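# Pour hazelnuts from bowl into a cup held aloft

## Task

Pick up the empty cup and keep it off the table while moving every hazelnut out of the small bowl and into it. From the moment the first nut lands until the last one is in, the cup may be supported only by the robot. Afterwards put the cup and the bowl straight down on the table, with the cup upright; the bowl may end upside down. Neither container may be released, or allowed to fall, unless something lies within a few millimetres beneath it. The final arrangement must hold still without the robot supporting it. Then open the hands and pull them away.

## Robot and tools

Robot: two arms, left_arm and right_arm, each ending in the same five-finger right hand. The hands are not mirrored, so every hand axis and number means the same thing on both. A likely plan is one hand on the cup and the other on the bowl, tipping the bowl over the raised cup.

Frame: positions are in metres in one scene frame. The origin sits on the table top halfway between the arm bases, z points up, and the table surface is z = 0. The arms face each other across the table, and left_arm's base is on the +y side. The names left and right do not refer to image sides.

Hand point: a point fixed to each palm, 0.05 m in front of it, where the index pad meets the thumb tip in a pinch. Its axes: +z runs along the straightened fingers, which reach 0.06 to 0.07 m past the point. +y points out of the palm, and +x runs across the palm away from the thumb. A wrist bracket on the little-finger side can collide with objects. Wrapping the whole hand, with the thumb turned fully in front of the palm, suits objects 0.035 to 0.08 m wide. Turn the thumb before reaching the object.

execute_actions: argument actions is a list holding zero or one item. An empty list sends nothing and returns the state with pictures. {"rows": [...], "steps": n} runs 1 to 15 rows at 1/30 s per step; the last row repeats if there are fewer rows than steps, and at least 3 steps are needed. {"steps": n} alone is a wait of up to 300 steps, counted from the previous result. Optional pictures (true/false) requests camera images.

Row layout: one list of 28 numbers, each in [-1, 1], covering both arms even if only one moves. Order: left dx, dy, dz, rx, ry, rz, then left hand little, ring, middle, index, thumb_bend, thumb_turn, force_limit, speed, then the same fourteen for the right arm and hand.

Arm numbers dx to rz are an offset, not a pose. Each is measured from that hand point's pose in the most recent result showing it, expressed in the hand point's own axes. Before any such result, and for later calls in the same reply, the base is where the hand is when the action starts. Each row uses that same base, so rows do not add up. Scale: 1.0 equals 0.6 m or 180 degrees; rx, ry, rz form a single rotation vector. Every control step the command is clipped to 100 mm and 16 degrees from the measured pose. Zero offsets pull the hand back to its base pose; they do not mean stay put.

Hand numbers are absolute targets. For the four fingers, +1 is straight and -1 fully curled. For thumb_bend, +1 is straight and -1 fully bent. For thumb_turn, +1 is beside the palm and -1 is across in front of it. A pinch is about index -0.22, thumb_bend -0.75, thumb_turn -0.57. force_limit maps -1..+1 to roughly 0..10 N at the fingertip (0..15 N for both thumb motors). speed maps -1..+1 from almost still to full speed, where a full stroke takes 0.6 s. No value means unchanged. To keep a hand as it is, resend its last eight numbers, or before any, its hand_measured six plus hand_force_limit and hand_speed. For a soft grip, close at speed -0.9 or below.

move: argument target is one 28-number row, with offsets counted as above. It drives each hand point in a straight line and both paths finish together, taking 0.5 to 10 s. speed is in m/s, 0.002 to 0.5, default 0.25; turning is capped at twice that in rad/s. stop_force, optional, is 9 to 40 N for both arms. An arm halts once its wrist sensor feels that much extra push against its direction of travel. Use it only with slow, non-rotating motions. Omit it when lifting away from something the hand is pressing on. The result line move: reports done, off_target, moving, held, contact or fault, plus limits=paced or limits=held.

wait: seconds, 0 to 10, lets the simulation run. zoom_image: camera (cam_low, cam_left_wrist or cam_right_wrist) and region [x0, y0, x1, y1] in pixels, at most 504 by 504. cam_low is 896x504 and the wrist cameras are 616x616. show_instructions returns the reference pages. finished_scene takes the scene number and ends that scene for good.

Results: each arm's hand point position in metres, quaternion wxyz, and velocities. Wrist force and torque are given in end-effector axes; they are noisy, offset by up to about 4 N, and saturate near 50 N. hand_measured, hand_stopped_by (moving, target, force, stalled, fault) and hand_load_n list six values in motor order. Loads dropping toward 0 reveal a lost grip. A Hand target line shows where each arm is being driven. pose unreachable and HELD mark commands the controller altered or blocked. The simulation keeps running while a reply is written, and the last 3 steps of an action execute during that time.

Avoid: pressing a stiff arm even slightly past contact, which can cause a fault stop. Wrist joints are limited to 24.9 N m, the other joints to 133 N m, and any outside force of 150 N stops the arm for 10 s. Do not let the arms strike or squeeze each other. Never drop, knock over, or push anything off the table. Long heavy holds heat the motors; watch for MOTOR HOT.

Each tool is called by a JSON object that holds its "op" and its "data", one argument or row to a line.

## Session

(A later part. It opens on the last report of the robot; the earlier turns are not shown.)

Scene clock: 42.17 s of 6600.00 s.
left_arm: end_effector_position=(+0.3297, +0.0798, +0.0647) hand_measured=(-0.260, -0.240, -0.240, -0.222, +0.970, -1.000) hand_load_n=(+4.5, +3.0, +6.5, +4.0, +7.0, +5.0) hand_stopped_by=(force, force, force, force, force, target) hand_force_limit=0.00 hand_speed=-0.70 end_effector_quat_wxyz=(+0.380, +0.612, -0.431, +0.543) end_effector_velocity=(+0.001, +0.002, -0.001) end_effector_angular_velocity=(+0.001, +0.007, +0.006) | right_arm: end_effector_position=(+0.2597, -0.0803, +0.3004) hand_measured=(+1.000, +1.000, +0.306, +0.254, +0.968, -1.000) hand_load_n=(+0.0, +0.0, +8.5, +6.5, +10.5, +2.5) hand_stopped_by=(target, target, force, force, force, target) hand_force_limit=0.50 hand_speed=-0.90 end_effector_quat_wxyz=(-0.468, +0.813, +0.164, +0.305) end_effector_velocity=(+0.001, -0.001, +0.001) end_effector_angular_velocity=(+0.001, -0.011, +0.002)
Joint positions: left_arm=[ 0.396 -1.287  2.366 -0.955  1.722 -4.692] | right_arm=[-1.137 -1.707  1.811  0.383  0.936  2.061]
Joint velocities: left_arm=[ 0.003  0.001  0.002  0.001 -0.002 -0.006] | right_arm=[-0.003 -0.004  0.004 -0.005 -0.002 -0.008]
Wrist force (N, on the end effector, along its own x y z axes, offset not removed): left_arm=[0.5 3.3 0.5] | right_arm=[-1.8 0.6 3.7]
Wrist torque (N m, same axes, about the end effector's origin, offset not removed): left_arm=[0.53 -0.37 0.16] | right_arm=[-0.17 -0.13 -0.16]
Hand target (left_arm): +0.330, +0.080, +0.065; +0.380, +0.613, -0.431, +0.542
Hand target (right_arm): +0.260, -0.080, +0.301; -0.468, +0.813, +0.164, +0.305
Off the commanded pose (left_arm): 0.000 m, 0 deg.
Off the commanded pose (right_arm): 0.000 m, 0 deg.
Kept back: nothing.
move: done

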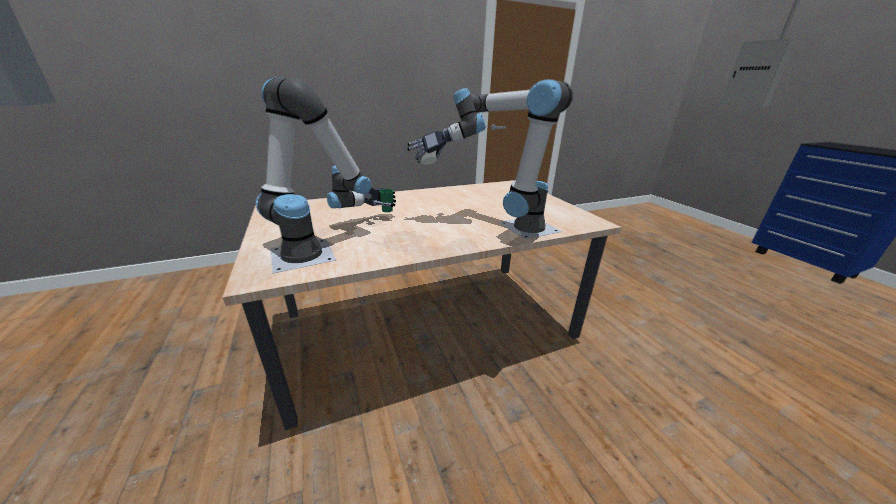

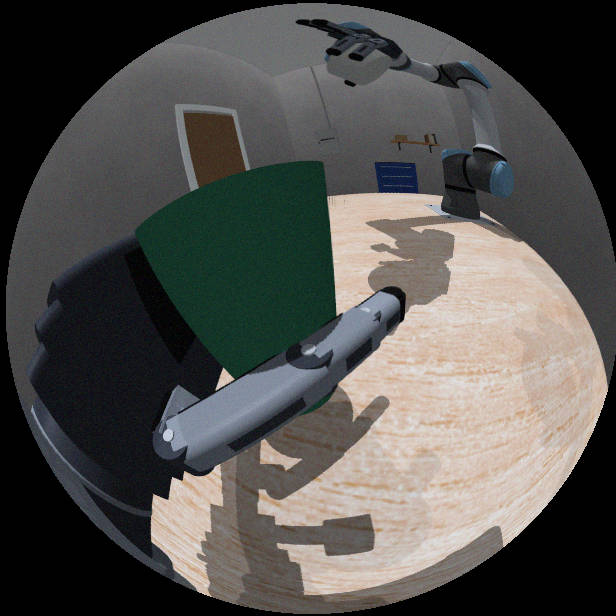

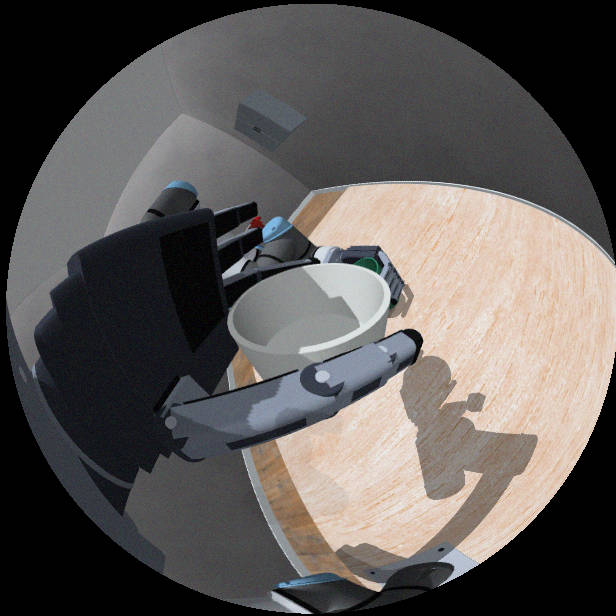

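{"op": "zoom_image", "data": {
  "camera": "cam_right_wrist",
  "region": [260, 230, 430, 370]
}}

{"op": "zoom_image", "data": {
  "camera": "cam_low",
  "region": [230, 170, 480, 300]
}}

{"op": "zoom_image", "data": {
  "camera": "cam_low",
  "region": [350, 175, 420, 225]
}}

Region (260, 230, 430, 370) of cam_right_wrist's 616x616 image, scaled by 2.965, with more detail than that image has; it fills the top 415 rows of this view, and the rest is white.

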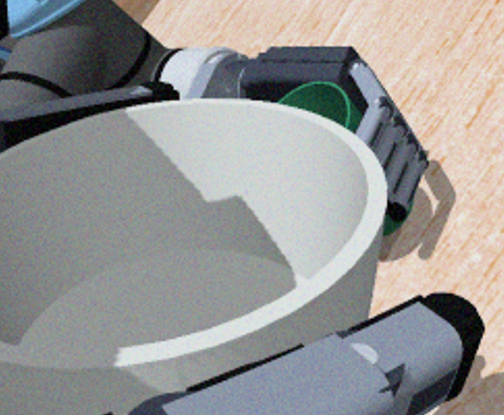

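Region (230, 170, 480, 300) of cam_low's 896x504 image, scaled by 2.016, with more detail than that image has; it fills the top 262 rows of this view, and the rest is white.

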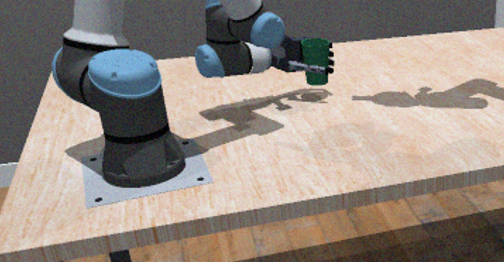

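Region (350, 175, 420, 225) of cam_low's 896x504 image, scaled by 7.200, with more detail than that image has; it fills the top 360 rows of this view, and the rest is white.

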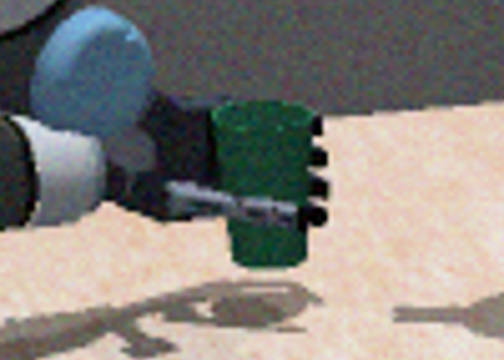

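{"op": "move", "data": {
  "target": [-0.0375,0,0.0046,0,0,0,-1,-1,-1,-1,-1,-1,0,-0.7,-0.0333,0.4493,0.1297,-0.0744,0.0283,-0.1639,1,1,-0.9,-0.9,-1,-1,0.5,-0.9],
  "speed": 0.22
}}

Scene clock: 44.90 s of 6600.00 s.
left_arm: end_effector_position=(+0.3298, +0.0798, +0.0421) hand_measured=(-0.260, -0.240, -0.240, -0.222, +0.970, -1.000) hand_load_n=(+4.5, +3.0, +6.5, +4.0, +7.0, +5.0) hand_stopped_by=(force, force, force, force, force, target) hand_force_limit=0.00 hand_speed=-0.70 end_effector_quat_wxyz=(+0.380, +0.612, -0.431, +0.543) end_effector_velocity=(-0.000, +0.000, -0.001) end_effector_angular_velocity=(+0.001, +0.000, -0.000) | right_arm: end_effector_position=(+0.4199, -0.1499, +0.0801) hand_measured=(+1.000, +1.000, +0.306, +0.254, +0.968, -1.000) hand_load_n=(+0.0, +0.0, +8.5, +7.0, +10.5, +3.0) hand_stopped_by=(target, target, force, force, force, target) hand_force_limit=0.50 hand_speed=-0.90 end_effector_quat_wxyz=(-0.285, +0.779, +0.308, +0.465) end_effector_velocity=(+0.001, -0.000, -0.002) end_effector_angular_velocity=(-0.000, -0.003, -0.000)
Joint positions: left_arm=[ 0.397 -1.218  2.376 -1.034  1.723 -4.692] | right_arm=[-1.311 -1.346  2.106 -0.268  1.027  1.472]
Joint velocities: left_arm=[0.    0.001 0.    0.    0.001 0.   ] | right_arm=[-0.001  0.005  0.002 -0.009  0.    -0.002]
Wrist force (N, on the end effector, along its own x y z axes, offset not removed): left_arm=[0.7 3.1 0.6] | right_arm=[-1.5 -1.4 0.2]
Wrist torque (N m, same axes, about the end effector's origin, offset not removed): left_arm=[0.47 -0.24 0.11] | right_arm=[-0.24 -0.15 0.08]
Hand target (left_arm): +0.330, +0.080, +0.042; +0.380, +0.612, -0.431, +0.543
Hand target (right_arm): +0.420, -0.150, +0.080; -0.285, +0.779, +0.308, +0.466
Off the commanded pose (left_arm): 0.000 m, 0 deg.
Off the commanded pose (right_arm): 0.000 m, 0 deg.
Kept back: nothing.
move: done

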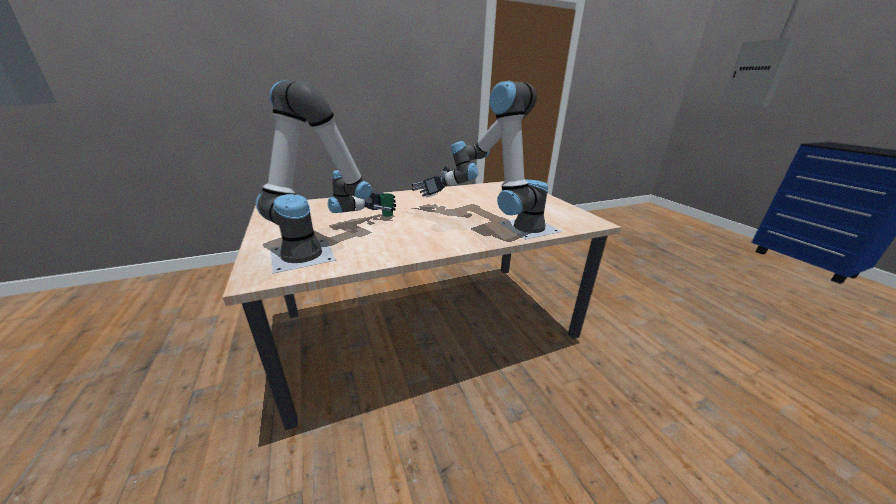

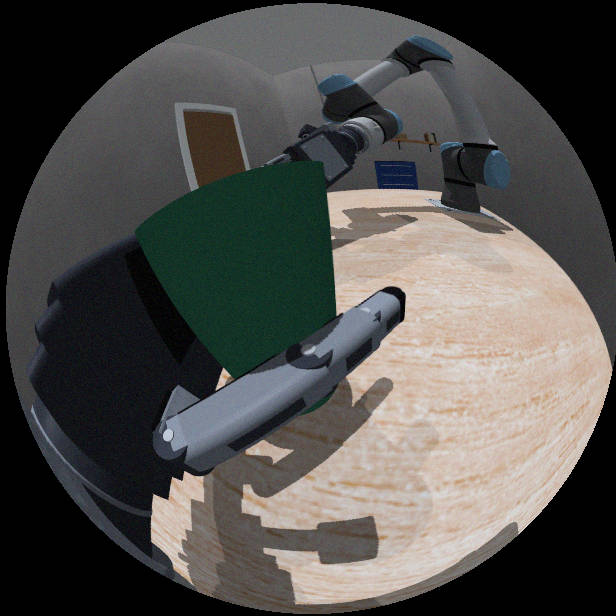

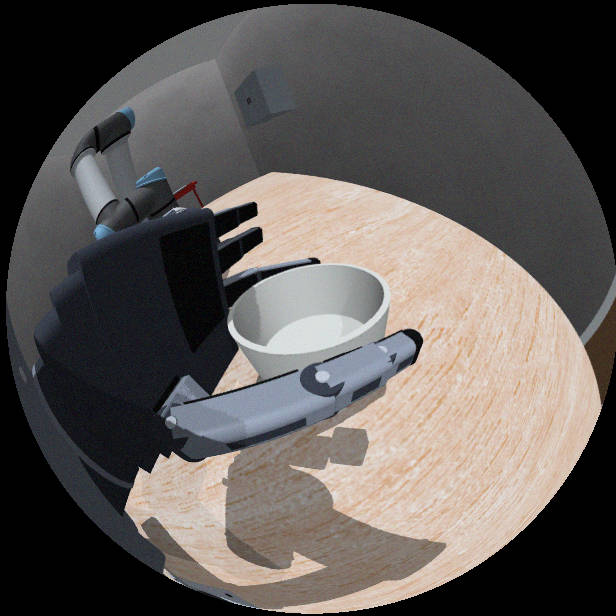

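{"op": "move", "data": {
  "target": [-0.0149,0,0.0018,0,0,0,-1,-1,-1,-1,-1,-1,0,-0.7,-0.0885,0.0155,0.0397,0,0.1111,0,1,1,-0.9,-0.9,-1,-1,0.5,-0.9],
  "speed": 0.15
}}

{"op": "move", "data": {
  "target": [-0.0132,0,0.0016,0,0,0,-1,-1,-1,-1,-1,-1,0,-0.7,-0.011,0.0017,0.0008,0,0,0,1,1,-0.9,-0.9,-1,-1,0.5,-0.9],
  "speed": 0.01,
  "stop_force": 9
}}

Scene clock: 46.80 s of 6600.00 s.
left_arm: end_effector_position=(+0.3298, +0.0798, +0.0331) hand_measured=(-0.260, -0.240, -0.240, -0.222, +0.970, -1.000) hand_load_n=(+4.5, +3.0, +6.5, +4.0, +7.0, +5.0) hand_stopped_by=(force, force, force, force, force, target) hand_force_limit=0.00 hand_speed=-0.70 end_effector_quat_wxyz=(+0.380, +0.612, -0.431, +0.543) end_effector_velocity=(+0.000, -0.001, +0.000) end_effector_angular_velocity=(-0.001, -0.000, -0.000) | right_arm: end_effector_position=(+0.4199, -0.1500, +0.0213) hand_measured=(+1.000, +1.000, +0.306, +0.254, +0.968, -1.000) hand_load_n=(+0.0, +0.0, +8.5, +6.5, +10.5, +3.0) hand_stopped_by=(target, target, force, force, force, target) hand_force_limit=0.50 hand_speed=-0.90 end_effector_quat_wxyz=(-0.334, +0.687, +0.254, +0.593) end_effector_velocity=(+0.000, +0.001, -0.001) end_effector_angular_velocity=(+0.008, -0.009, -0.000)
Joint positions: left_arm=[ 0.397 -1.19   2.378 -1.064  1.723 -4.692] | right_arm=[-1.329 -1.144  2.381 -1.151  1.012  1.683]
Joint velocities: left_arm=[-0.     0.001 -0.001 -0.002 -0.    -0.   ] | right_arm=[ 0.001  0.011  0.005 -0.029  0.001  0.006]
Wrist force (N, on the end effector, along its own x y z axes, offset not removed): left_arm=[-0.4 2.9 0.6] | right_arm=[-1.0 1.9 1.6]
Wrist torque (N m, same axes, about the end effector's origin, offset not removed): left_arm=[0.45 -0.22 -0.13] | right_arm=[0.06 -0.29 0.19]
Hand target (left_arm): +0.330, +0.080, +0.033; +0.380, +0.612, -0.431, +0.543
Hand target (right_arm): +0.420, -0.150, +0.021; -0.334, +0.687, +0.254, +0.594
Off the commanded pose (left_arm): 0.000 m, 0 deg.
Off the commanded pose (right_arm): 0.000 m, 0 deg.
Kept back: nothing.
move: done

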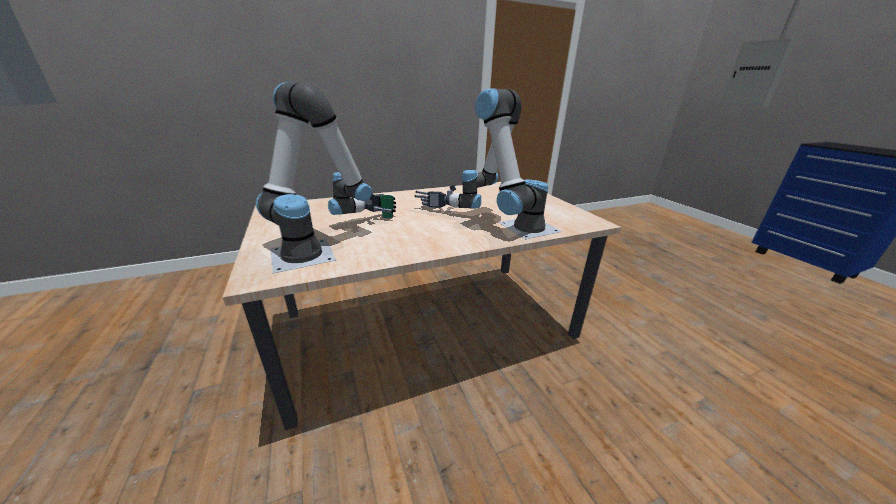

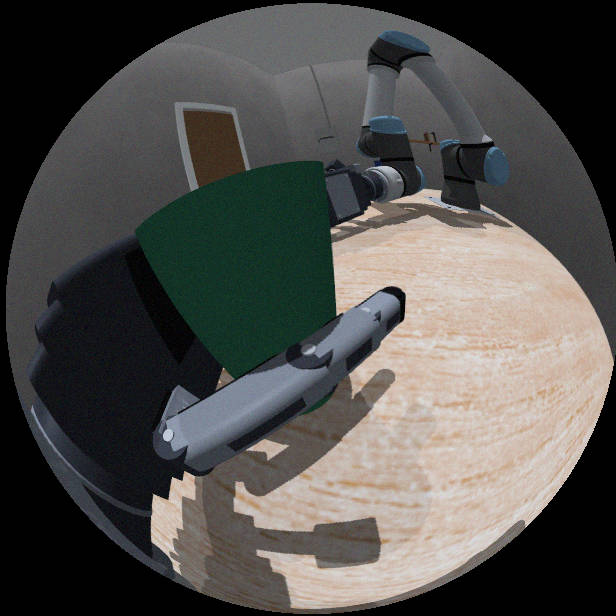

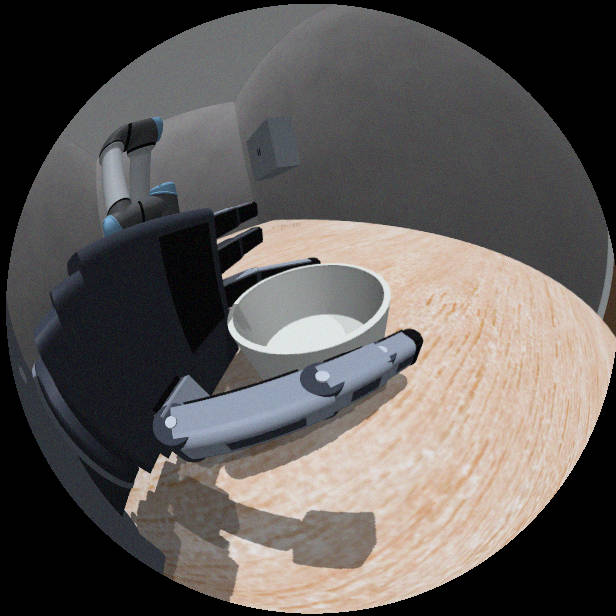

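Scene clock: 47.83 s of 6600.00 s.
left_arm: end_effector_position=(+0.3297, +0.0799, +0.0282) hand_measured=(-0.260, -0.240, -0.240, -0.222, +0.970, -1.000) hand_load_n=(+1.5, +1.0, +5.5, +4.0, +5.0, +2.0) hand_stopped_by=(force, force, force, force, force, target) hand_force_limit=0.00 hand_speed=-0.70 end_effector_quat_wxyz=(+0.380, +0.612, -0.431, +0.542) end_effector_velocity=(+0.000, -0.000, +0.002) end_effector_angular_velocity=(-0.002, -0.001, +0.000) | right_arm: end_effector_position=(+0.4200, -0.1500, +0.0149) hand_measured=(+1.000, +1.000, +0.306, +0.254, +0.968, -1.000) hand_load_n=(+0.0, +0.0, +8.5, +6.5, +10.5, +0.5) hand_stopped_by=(target, target, force, force, force, target) hand_force_limit=0.50 hand_speed=-0.90 end_effector_quat_wxyz=(-0.334, +0.687, +0.254, +0.593) end_effector_velocity=(-0.000, +0.000, -0.002) end_effector_angular_velocity=(-0.000, -0.001, +0.001)
Joint positions: left_arm=[ 0.397 -1.175  2.38  -1.081  1.723 -4.692] | right_arm=[-1.328 -1.123  2.382 -1.173  1.012  1.683]
Joint velocities: left_arm=[ 0.    -0.004 -0.001  0.003 -0.    -0.   ] | right_arm=[ 0.     0.006  0.    -0.007 -0.001 -0.001]
Wrist force (N, on the end effector, along its own x y z axes, offset not removed): left_arm=[-0.3 2.8 0.8] | right_arm=[8.8 -3.7 -4.4]
Wrist torque (N m, same axes, about the end effector's origin, offset not removed): left_arm=[0.38 -0.25 0.01] | right_arm=[-0.05 0.02 0.00]
Hand target (left_arm): +0.330, +0.080, +0.028; +0.380, +0.612, -0.431, +0.543
Hand target (right_arm): +0.420, -0.150, +0.015; -0.334, +0.687, +0.254, +0.593
Off the commanded pose (left_arm): 0.003 m, 0 deg.
Off the commanded pose (right_arm): 0.000 m, 0 deg.
Kept back: nothing.
move: contact (left_arm)

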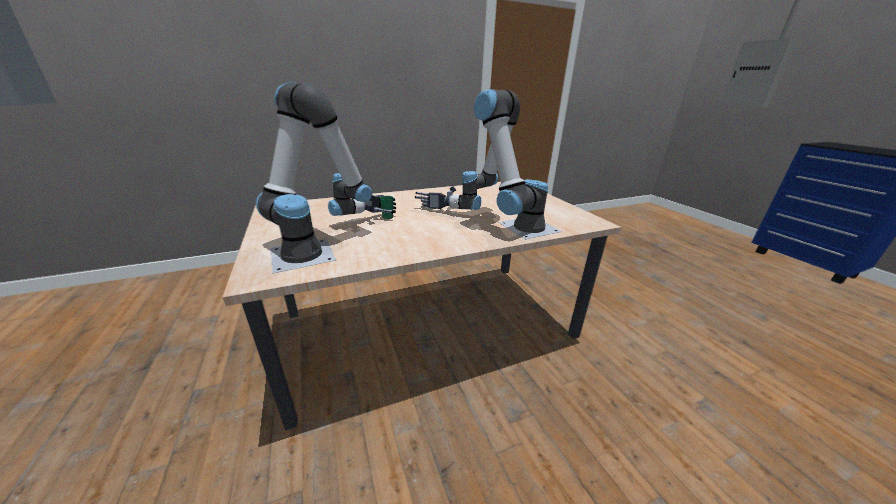

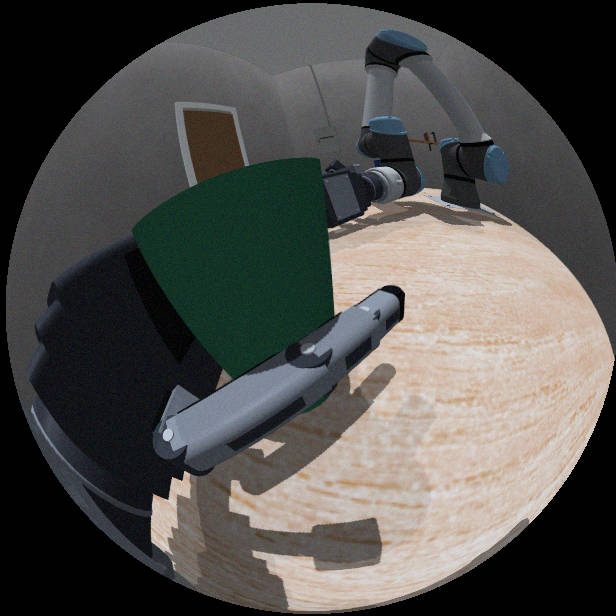

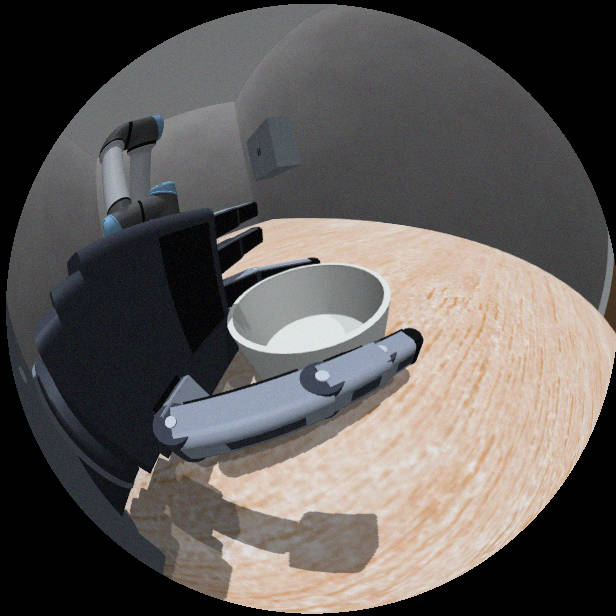

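Both are touching the table. Releasing.

{"op": "move", "data": {
  "target": [-0.0006,0,0,0,0,0,1,1,1,1,1,-1,0,-0.2,0.0004,0,0,0,0,0,1,1,1,1,1,-1,0.5,-0.4],
  "speed": 0.01
}}

{"op": "move", "data": {
  "target": [0,-0.035,-0.12,0,0,0,1,1,1,1,1,-1,0,-0.2,0,-0.03,-0.12,0,0,0,1,1,1,1,1,-1,0.5,-0.4],
  "speed": 0.12
}}

Scene clock: 49.30 s of 6600.00 s.
left_arm: end_effector_position=(+0.3297, +0.0799, +0.0278) hand_measured=(+1.000, +1.000, +1.000, +1.000, +1.000, -1.000) hand_load_n=(+0.0, +0.0, +0.0, +0.0, +0.0, +0.0) hand_stopped_by=(target, target, target, target, target, target) hand_force_limit=0.00 hand_speed=-0.20 end_effector_quat_wxyz=(+0.380, +0.612, -0.431, +0.542) end_effector_velocity=(+0.000, -0.000, +0.000) end_effector_angular_velocity=(-0.001, -0.001, -0.000) | right_arm: end_effector_position=(+0.4200, -0.1500, +0.0151) hand_measured=(+1.000, +1.000, +1.000, +1.000, +1.000, -1.000) hand_load_n=(+0.0, +0.0, +0.0, +0.0, +0.0, +0.5) hand_stopped_by=(target, target, target, target, target, target) hand_force_limit=0.50 hand_speed=-0.40 end_effector_quat_wxyz=(-0.334, +0.687, +0.254, +0.593) end_effector_velocity=(+0.000, -0.000, +0.000) end_effector_angular_velocity=(+0.000, -0.000, -0.000)
Joint positions: left_arm=[ 0.397 -1.174  2.38  -1.082  1.723 -4.692] | right_arm=[-1.328 -1.123  2.382 -1.172  1.012  1.683]
Joint velocities: left_arm=[ 0.     0.    -0.    -0.001  0.001  0.   ] | right_arm=[-0.001 -0.001  0.     0.    -0.    -0.   ]
Wrist force (N, on the end effector, along its own x y z axes, offset not removed): left_arm=[2.9 1.5 -1.6] | right_arm=[-2.3 -1.1 -1.0]
Wrist torque (N m, same axes, about the end effector's origin, offset not removed): left_arm=[0.33 -0.43 0.11] | right_arm=[-0.10 0.19 -0.15]
Hand target (left_arm): +0.330, +0.080, +0.028; +0.380, +0.612, -0.431, +0.542
Hand target (right_arm): +0.420, -0.150, +0.015; -0.334, +0.687, +0.254, +0.593
Off the commanded pose (left_arm): 0.000 m, 0 deg.
Off the commanded pose (right_arm): 0.000 m, 0 deg.
Kept back: nothing.
move: done

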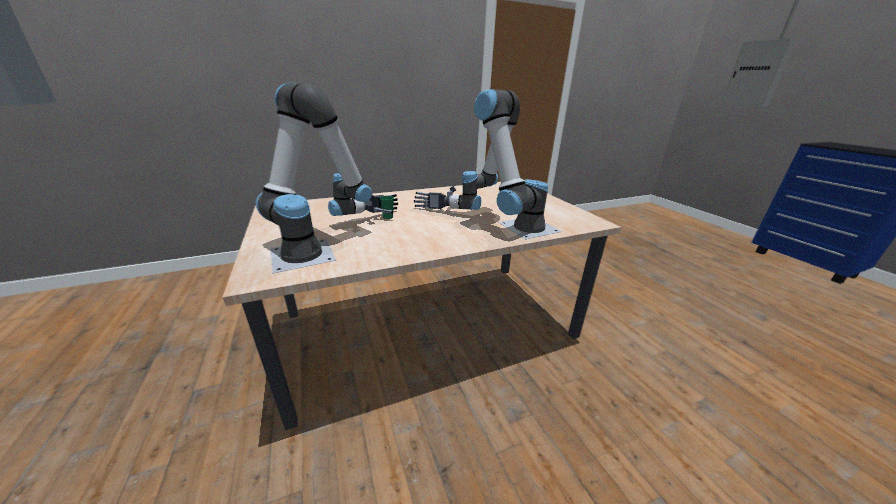

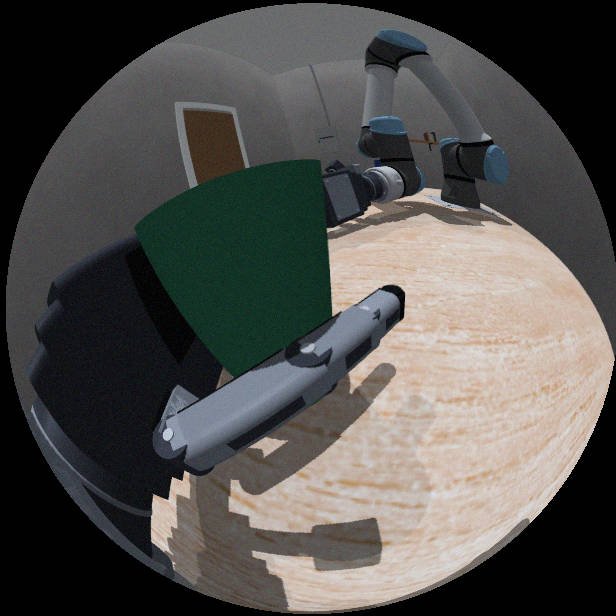

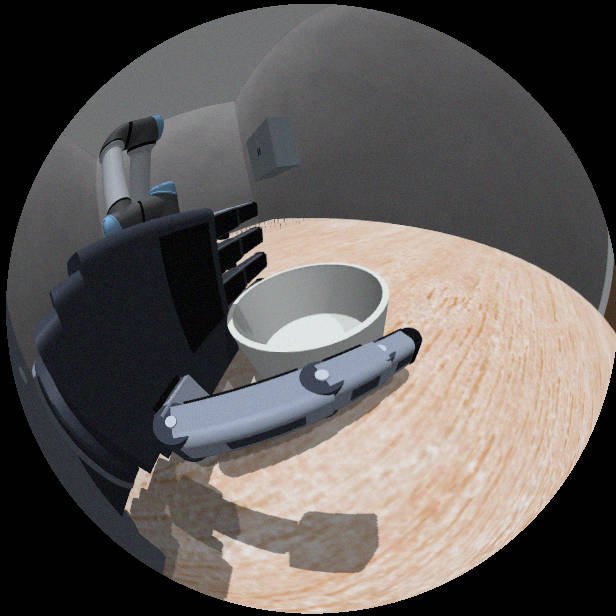

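Scene clock: 50.47 s of 6600.00 s.
left_arm: end_effector_position=(+0.3251, +0.1541, +0.0366) hand_measured=(+1.000, +1.000, +1.000, +1.000, +1.000, -1.000) hand_load_n=(+0.0, +0.0, +0.0, +0.0, +0.0, +0.0) hand_stopped_by=(target, target, target, target, target, target) hand_force_limit=0.00 hand_speed=-0.20 end_effector_quat_wxyz=(+0.380, +0.612, -0.431, +0.542) end_effector_velocity=(+0.000, +0.002, +0.001) end_effector_angular_velocity=(-0.000, -0.000, +0.000) | right_arm: end_effector_position=(+0.3603, -0.1931, +0.0231) hand_measured=(+1.000, +1.000, +1.000, +1.000, +1.000, -1.000) hand_load_n=(+0.0, +0.0, +0.0, +0.0, +0.0, +0.0) hand_stopped_by=(target, target, target, target, target, target) hand_force_limit=0.50 hand_speed=-0.40 end_effector_quat_wxyz=(-0.334, +0.687, +0.254, +0.593) end_effector_velocity=(-0.001, -0.002, +0.000) end_effector_angular_velocity=(+0.000, -0.000, -0.000)
Joint positions: left_arm=[ 0.531 -1.262  2.5   -1.11   1.856 -4.675] | right_arm=[-1.433 -1.235  2.594 -1.266  0.907  1.672]
Joint velocities: left_arm=[ 0.004 -0.002  0.001  0.001  0.004  0.   ] | right_arm=[-0.006 -0.003  0.005 -0.001 -0.006 -0.001]
Wrist force (N, on the end effector, along its own x y z axes, offset not removed): left_arm=[-0.1 0.2 0.0] | right_arm=[0.3 0.0 2.6]
Wrist torque (N m, same axes, about the end effector's origin, offset not removed): left_arm=[0.05 -0.18 -0.14] | right_arm=[-0.11 -0.33 -0.08]
Hand target (left_arm): +0.325, +0.154, +0.037; +0.380, +0.612, -0.431, +0.542
Hand target (right_arm): +0.360, -0.193, +0.023; -0.334, +0.687, +0.254, +0.593
Off the commanded pose (left_arm): 0.000 m, 0 deg.
Off the commanded pose (right_arm): 0.000 m, 0 deg.
Kept back: nothing.
move: done

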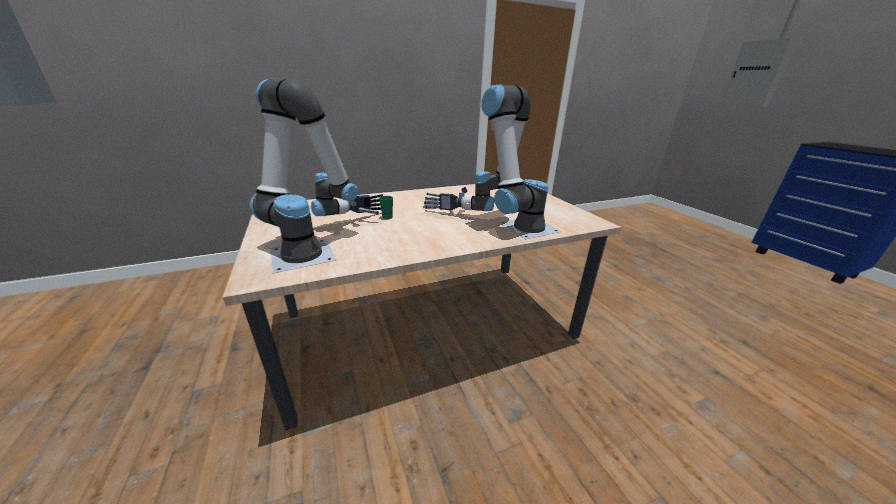

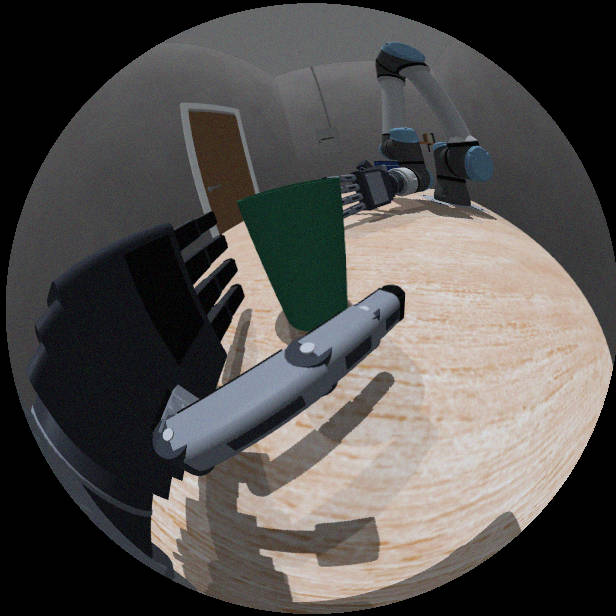

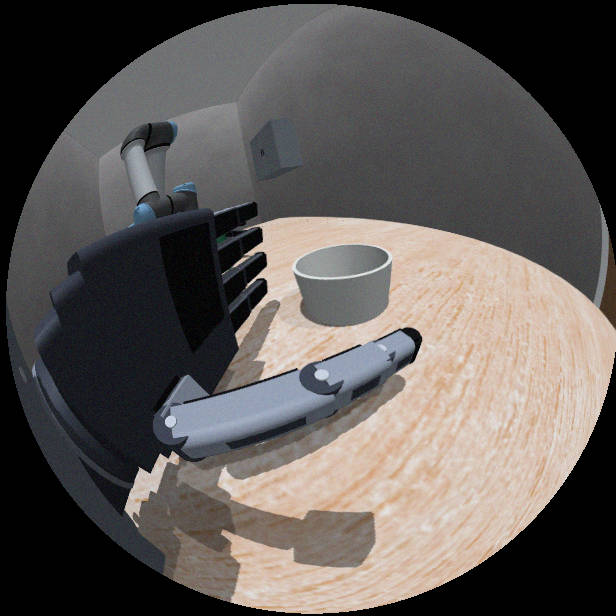

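{"op": "move", "data": {
  "target": [0.38,-0.02,-0.08,0,0,0,1,1,1,1,1,-1,0,-0.2,0.35,-0.055,-0.03,0,0,0,1,1,1,1,1,-1,0.5,-0.4],
  "speed": 0.25
}}

Scene clock: 52.23 s of 6600.00 s.
left_arm: end_effector_position=(+0.3290, +0.1769, +0.2685) hand_measured=(+1.000, +1.000, +1.000, +1.000, +1.000, -1.000) hand_load_n=(+0.0, +0.0, +0.0, +0.0, +0.0, +0.0) hand_stopped_by=(target, target, target, target, target, target) hand_force_limit=0.00 hand_speed=-0.20 end_effector_quat_wxyz=(+0.381, +0.612, -0.431, +0.542) end_effector_velocity=(+0.000, +0.001, +0.001) end_effector_angular_velocity=(+0.005, +0.002, +0.001) | right_arm: end_effector_position=(+0.3589, -0.1951, +0.2364) hand_measured=(+1.000, +1.000, +1.000, +1.000, +1.000, -1.000) hand_load_n=(+0.0, +0.0, +0.0, +0.0, +0.0, +0.0) hand_stopped_by=(target, target, target, target, target, target) hand_force_limit=0.50 hand_speed=-0.40 end_effector_quat_wxyz=(-0.334, +0.687, +0.254, +0.594) end_effector_velocity=(+0.000, +0.000, +0.002) end_effector_angular_velocity=(-0.003, +0.005, +0.002)
Joint positions: left_arm=[ 0.602 -1.841  2.216 -0.245  1.926 -4.665] | right_arm=[-1.442 -1.888  2.344 -0.363  0.899  1.671]
Joint velocities: left_arm=[ 0.002  0.    -0.006  0.012  0.001  0.002] | right_arm=[ 0.    -0.    -0.008  0.016 -0.001 -0.003]
Wrist force (N, on the end effector, along its own x y z axes, offset not removed): left_arm=[-0.7 2.0 -1.8] | right_arm=[-1.5 0.7 3.4]
Wrist torque (N m, same axes, about the end effector's origin, offset not removed): left_arm=[0.38 0.06 -0.20] | right_arm=[-0.03 -0.01 -0.16]
Hand target (left_arm): +0.329, +0.177, +0.269; +0.380, +0.612, -0.431, +0.542
Hand target (right_arm): +0.359, -0.195, +0.237; -0.334, +0.687, +0.254, +0.593
Off the commanded pose (left_arm): 0.000 m, 0 deg.
Off the commanded pose (right_arm): 0.000 m, 0 deg.
Kept back: nothing.
move: done

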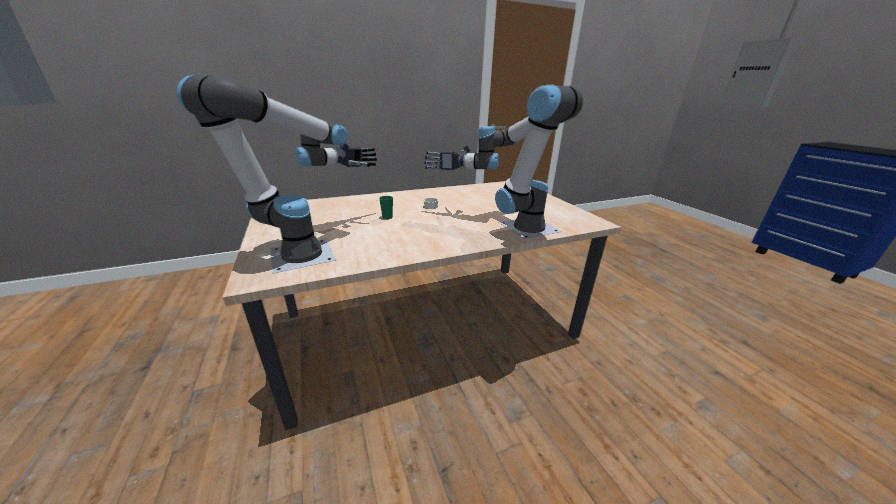

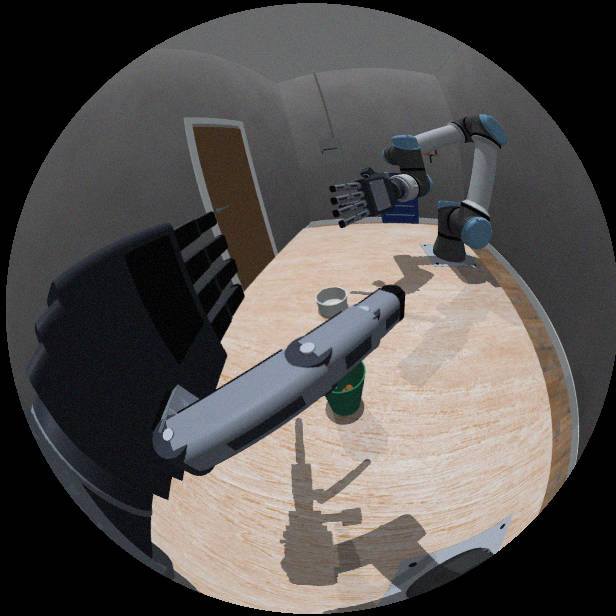

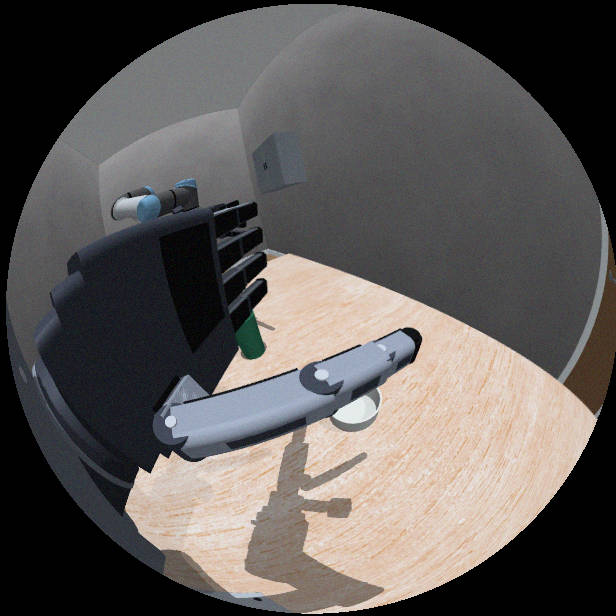

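{"op": "finished_scene", "data": {
  "scene": 2
}}

The scene is finished: the task was done.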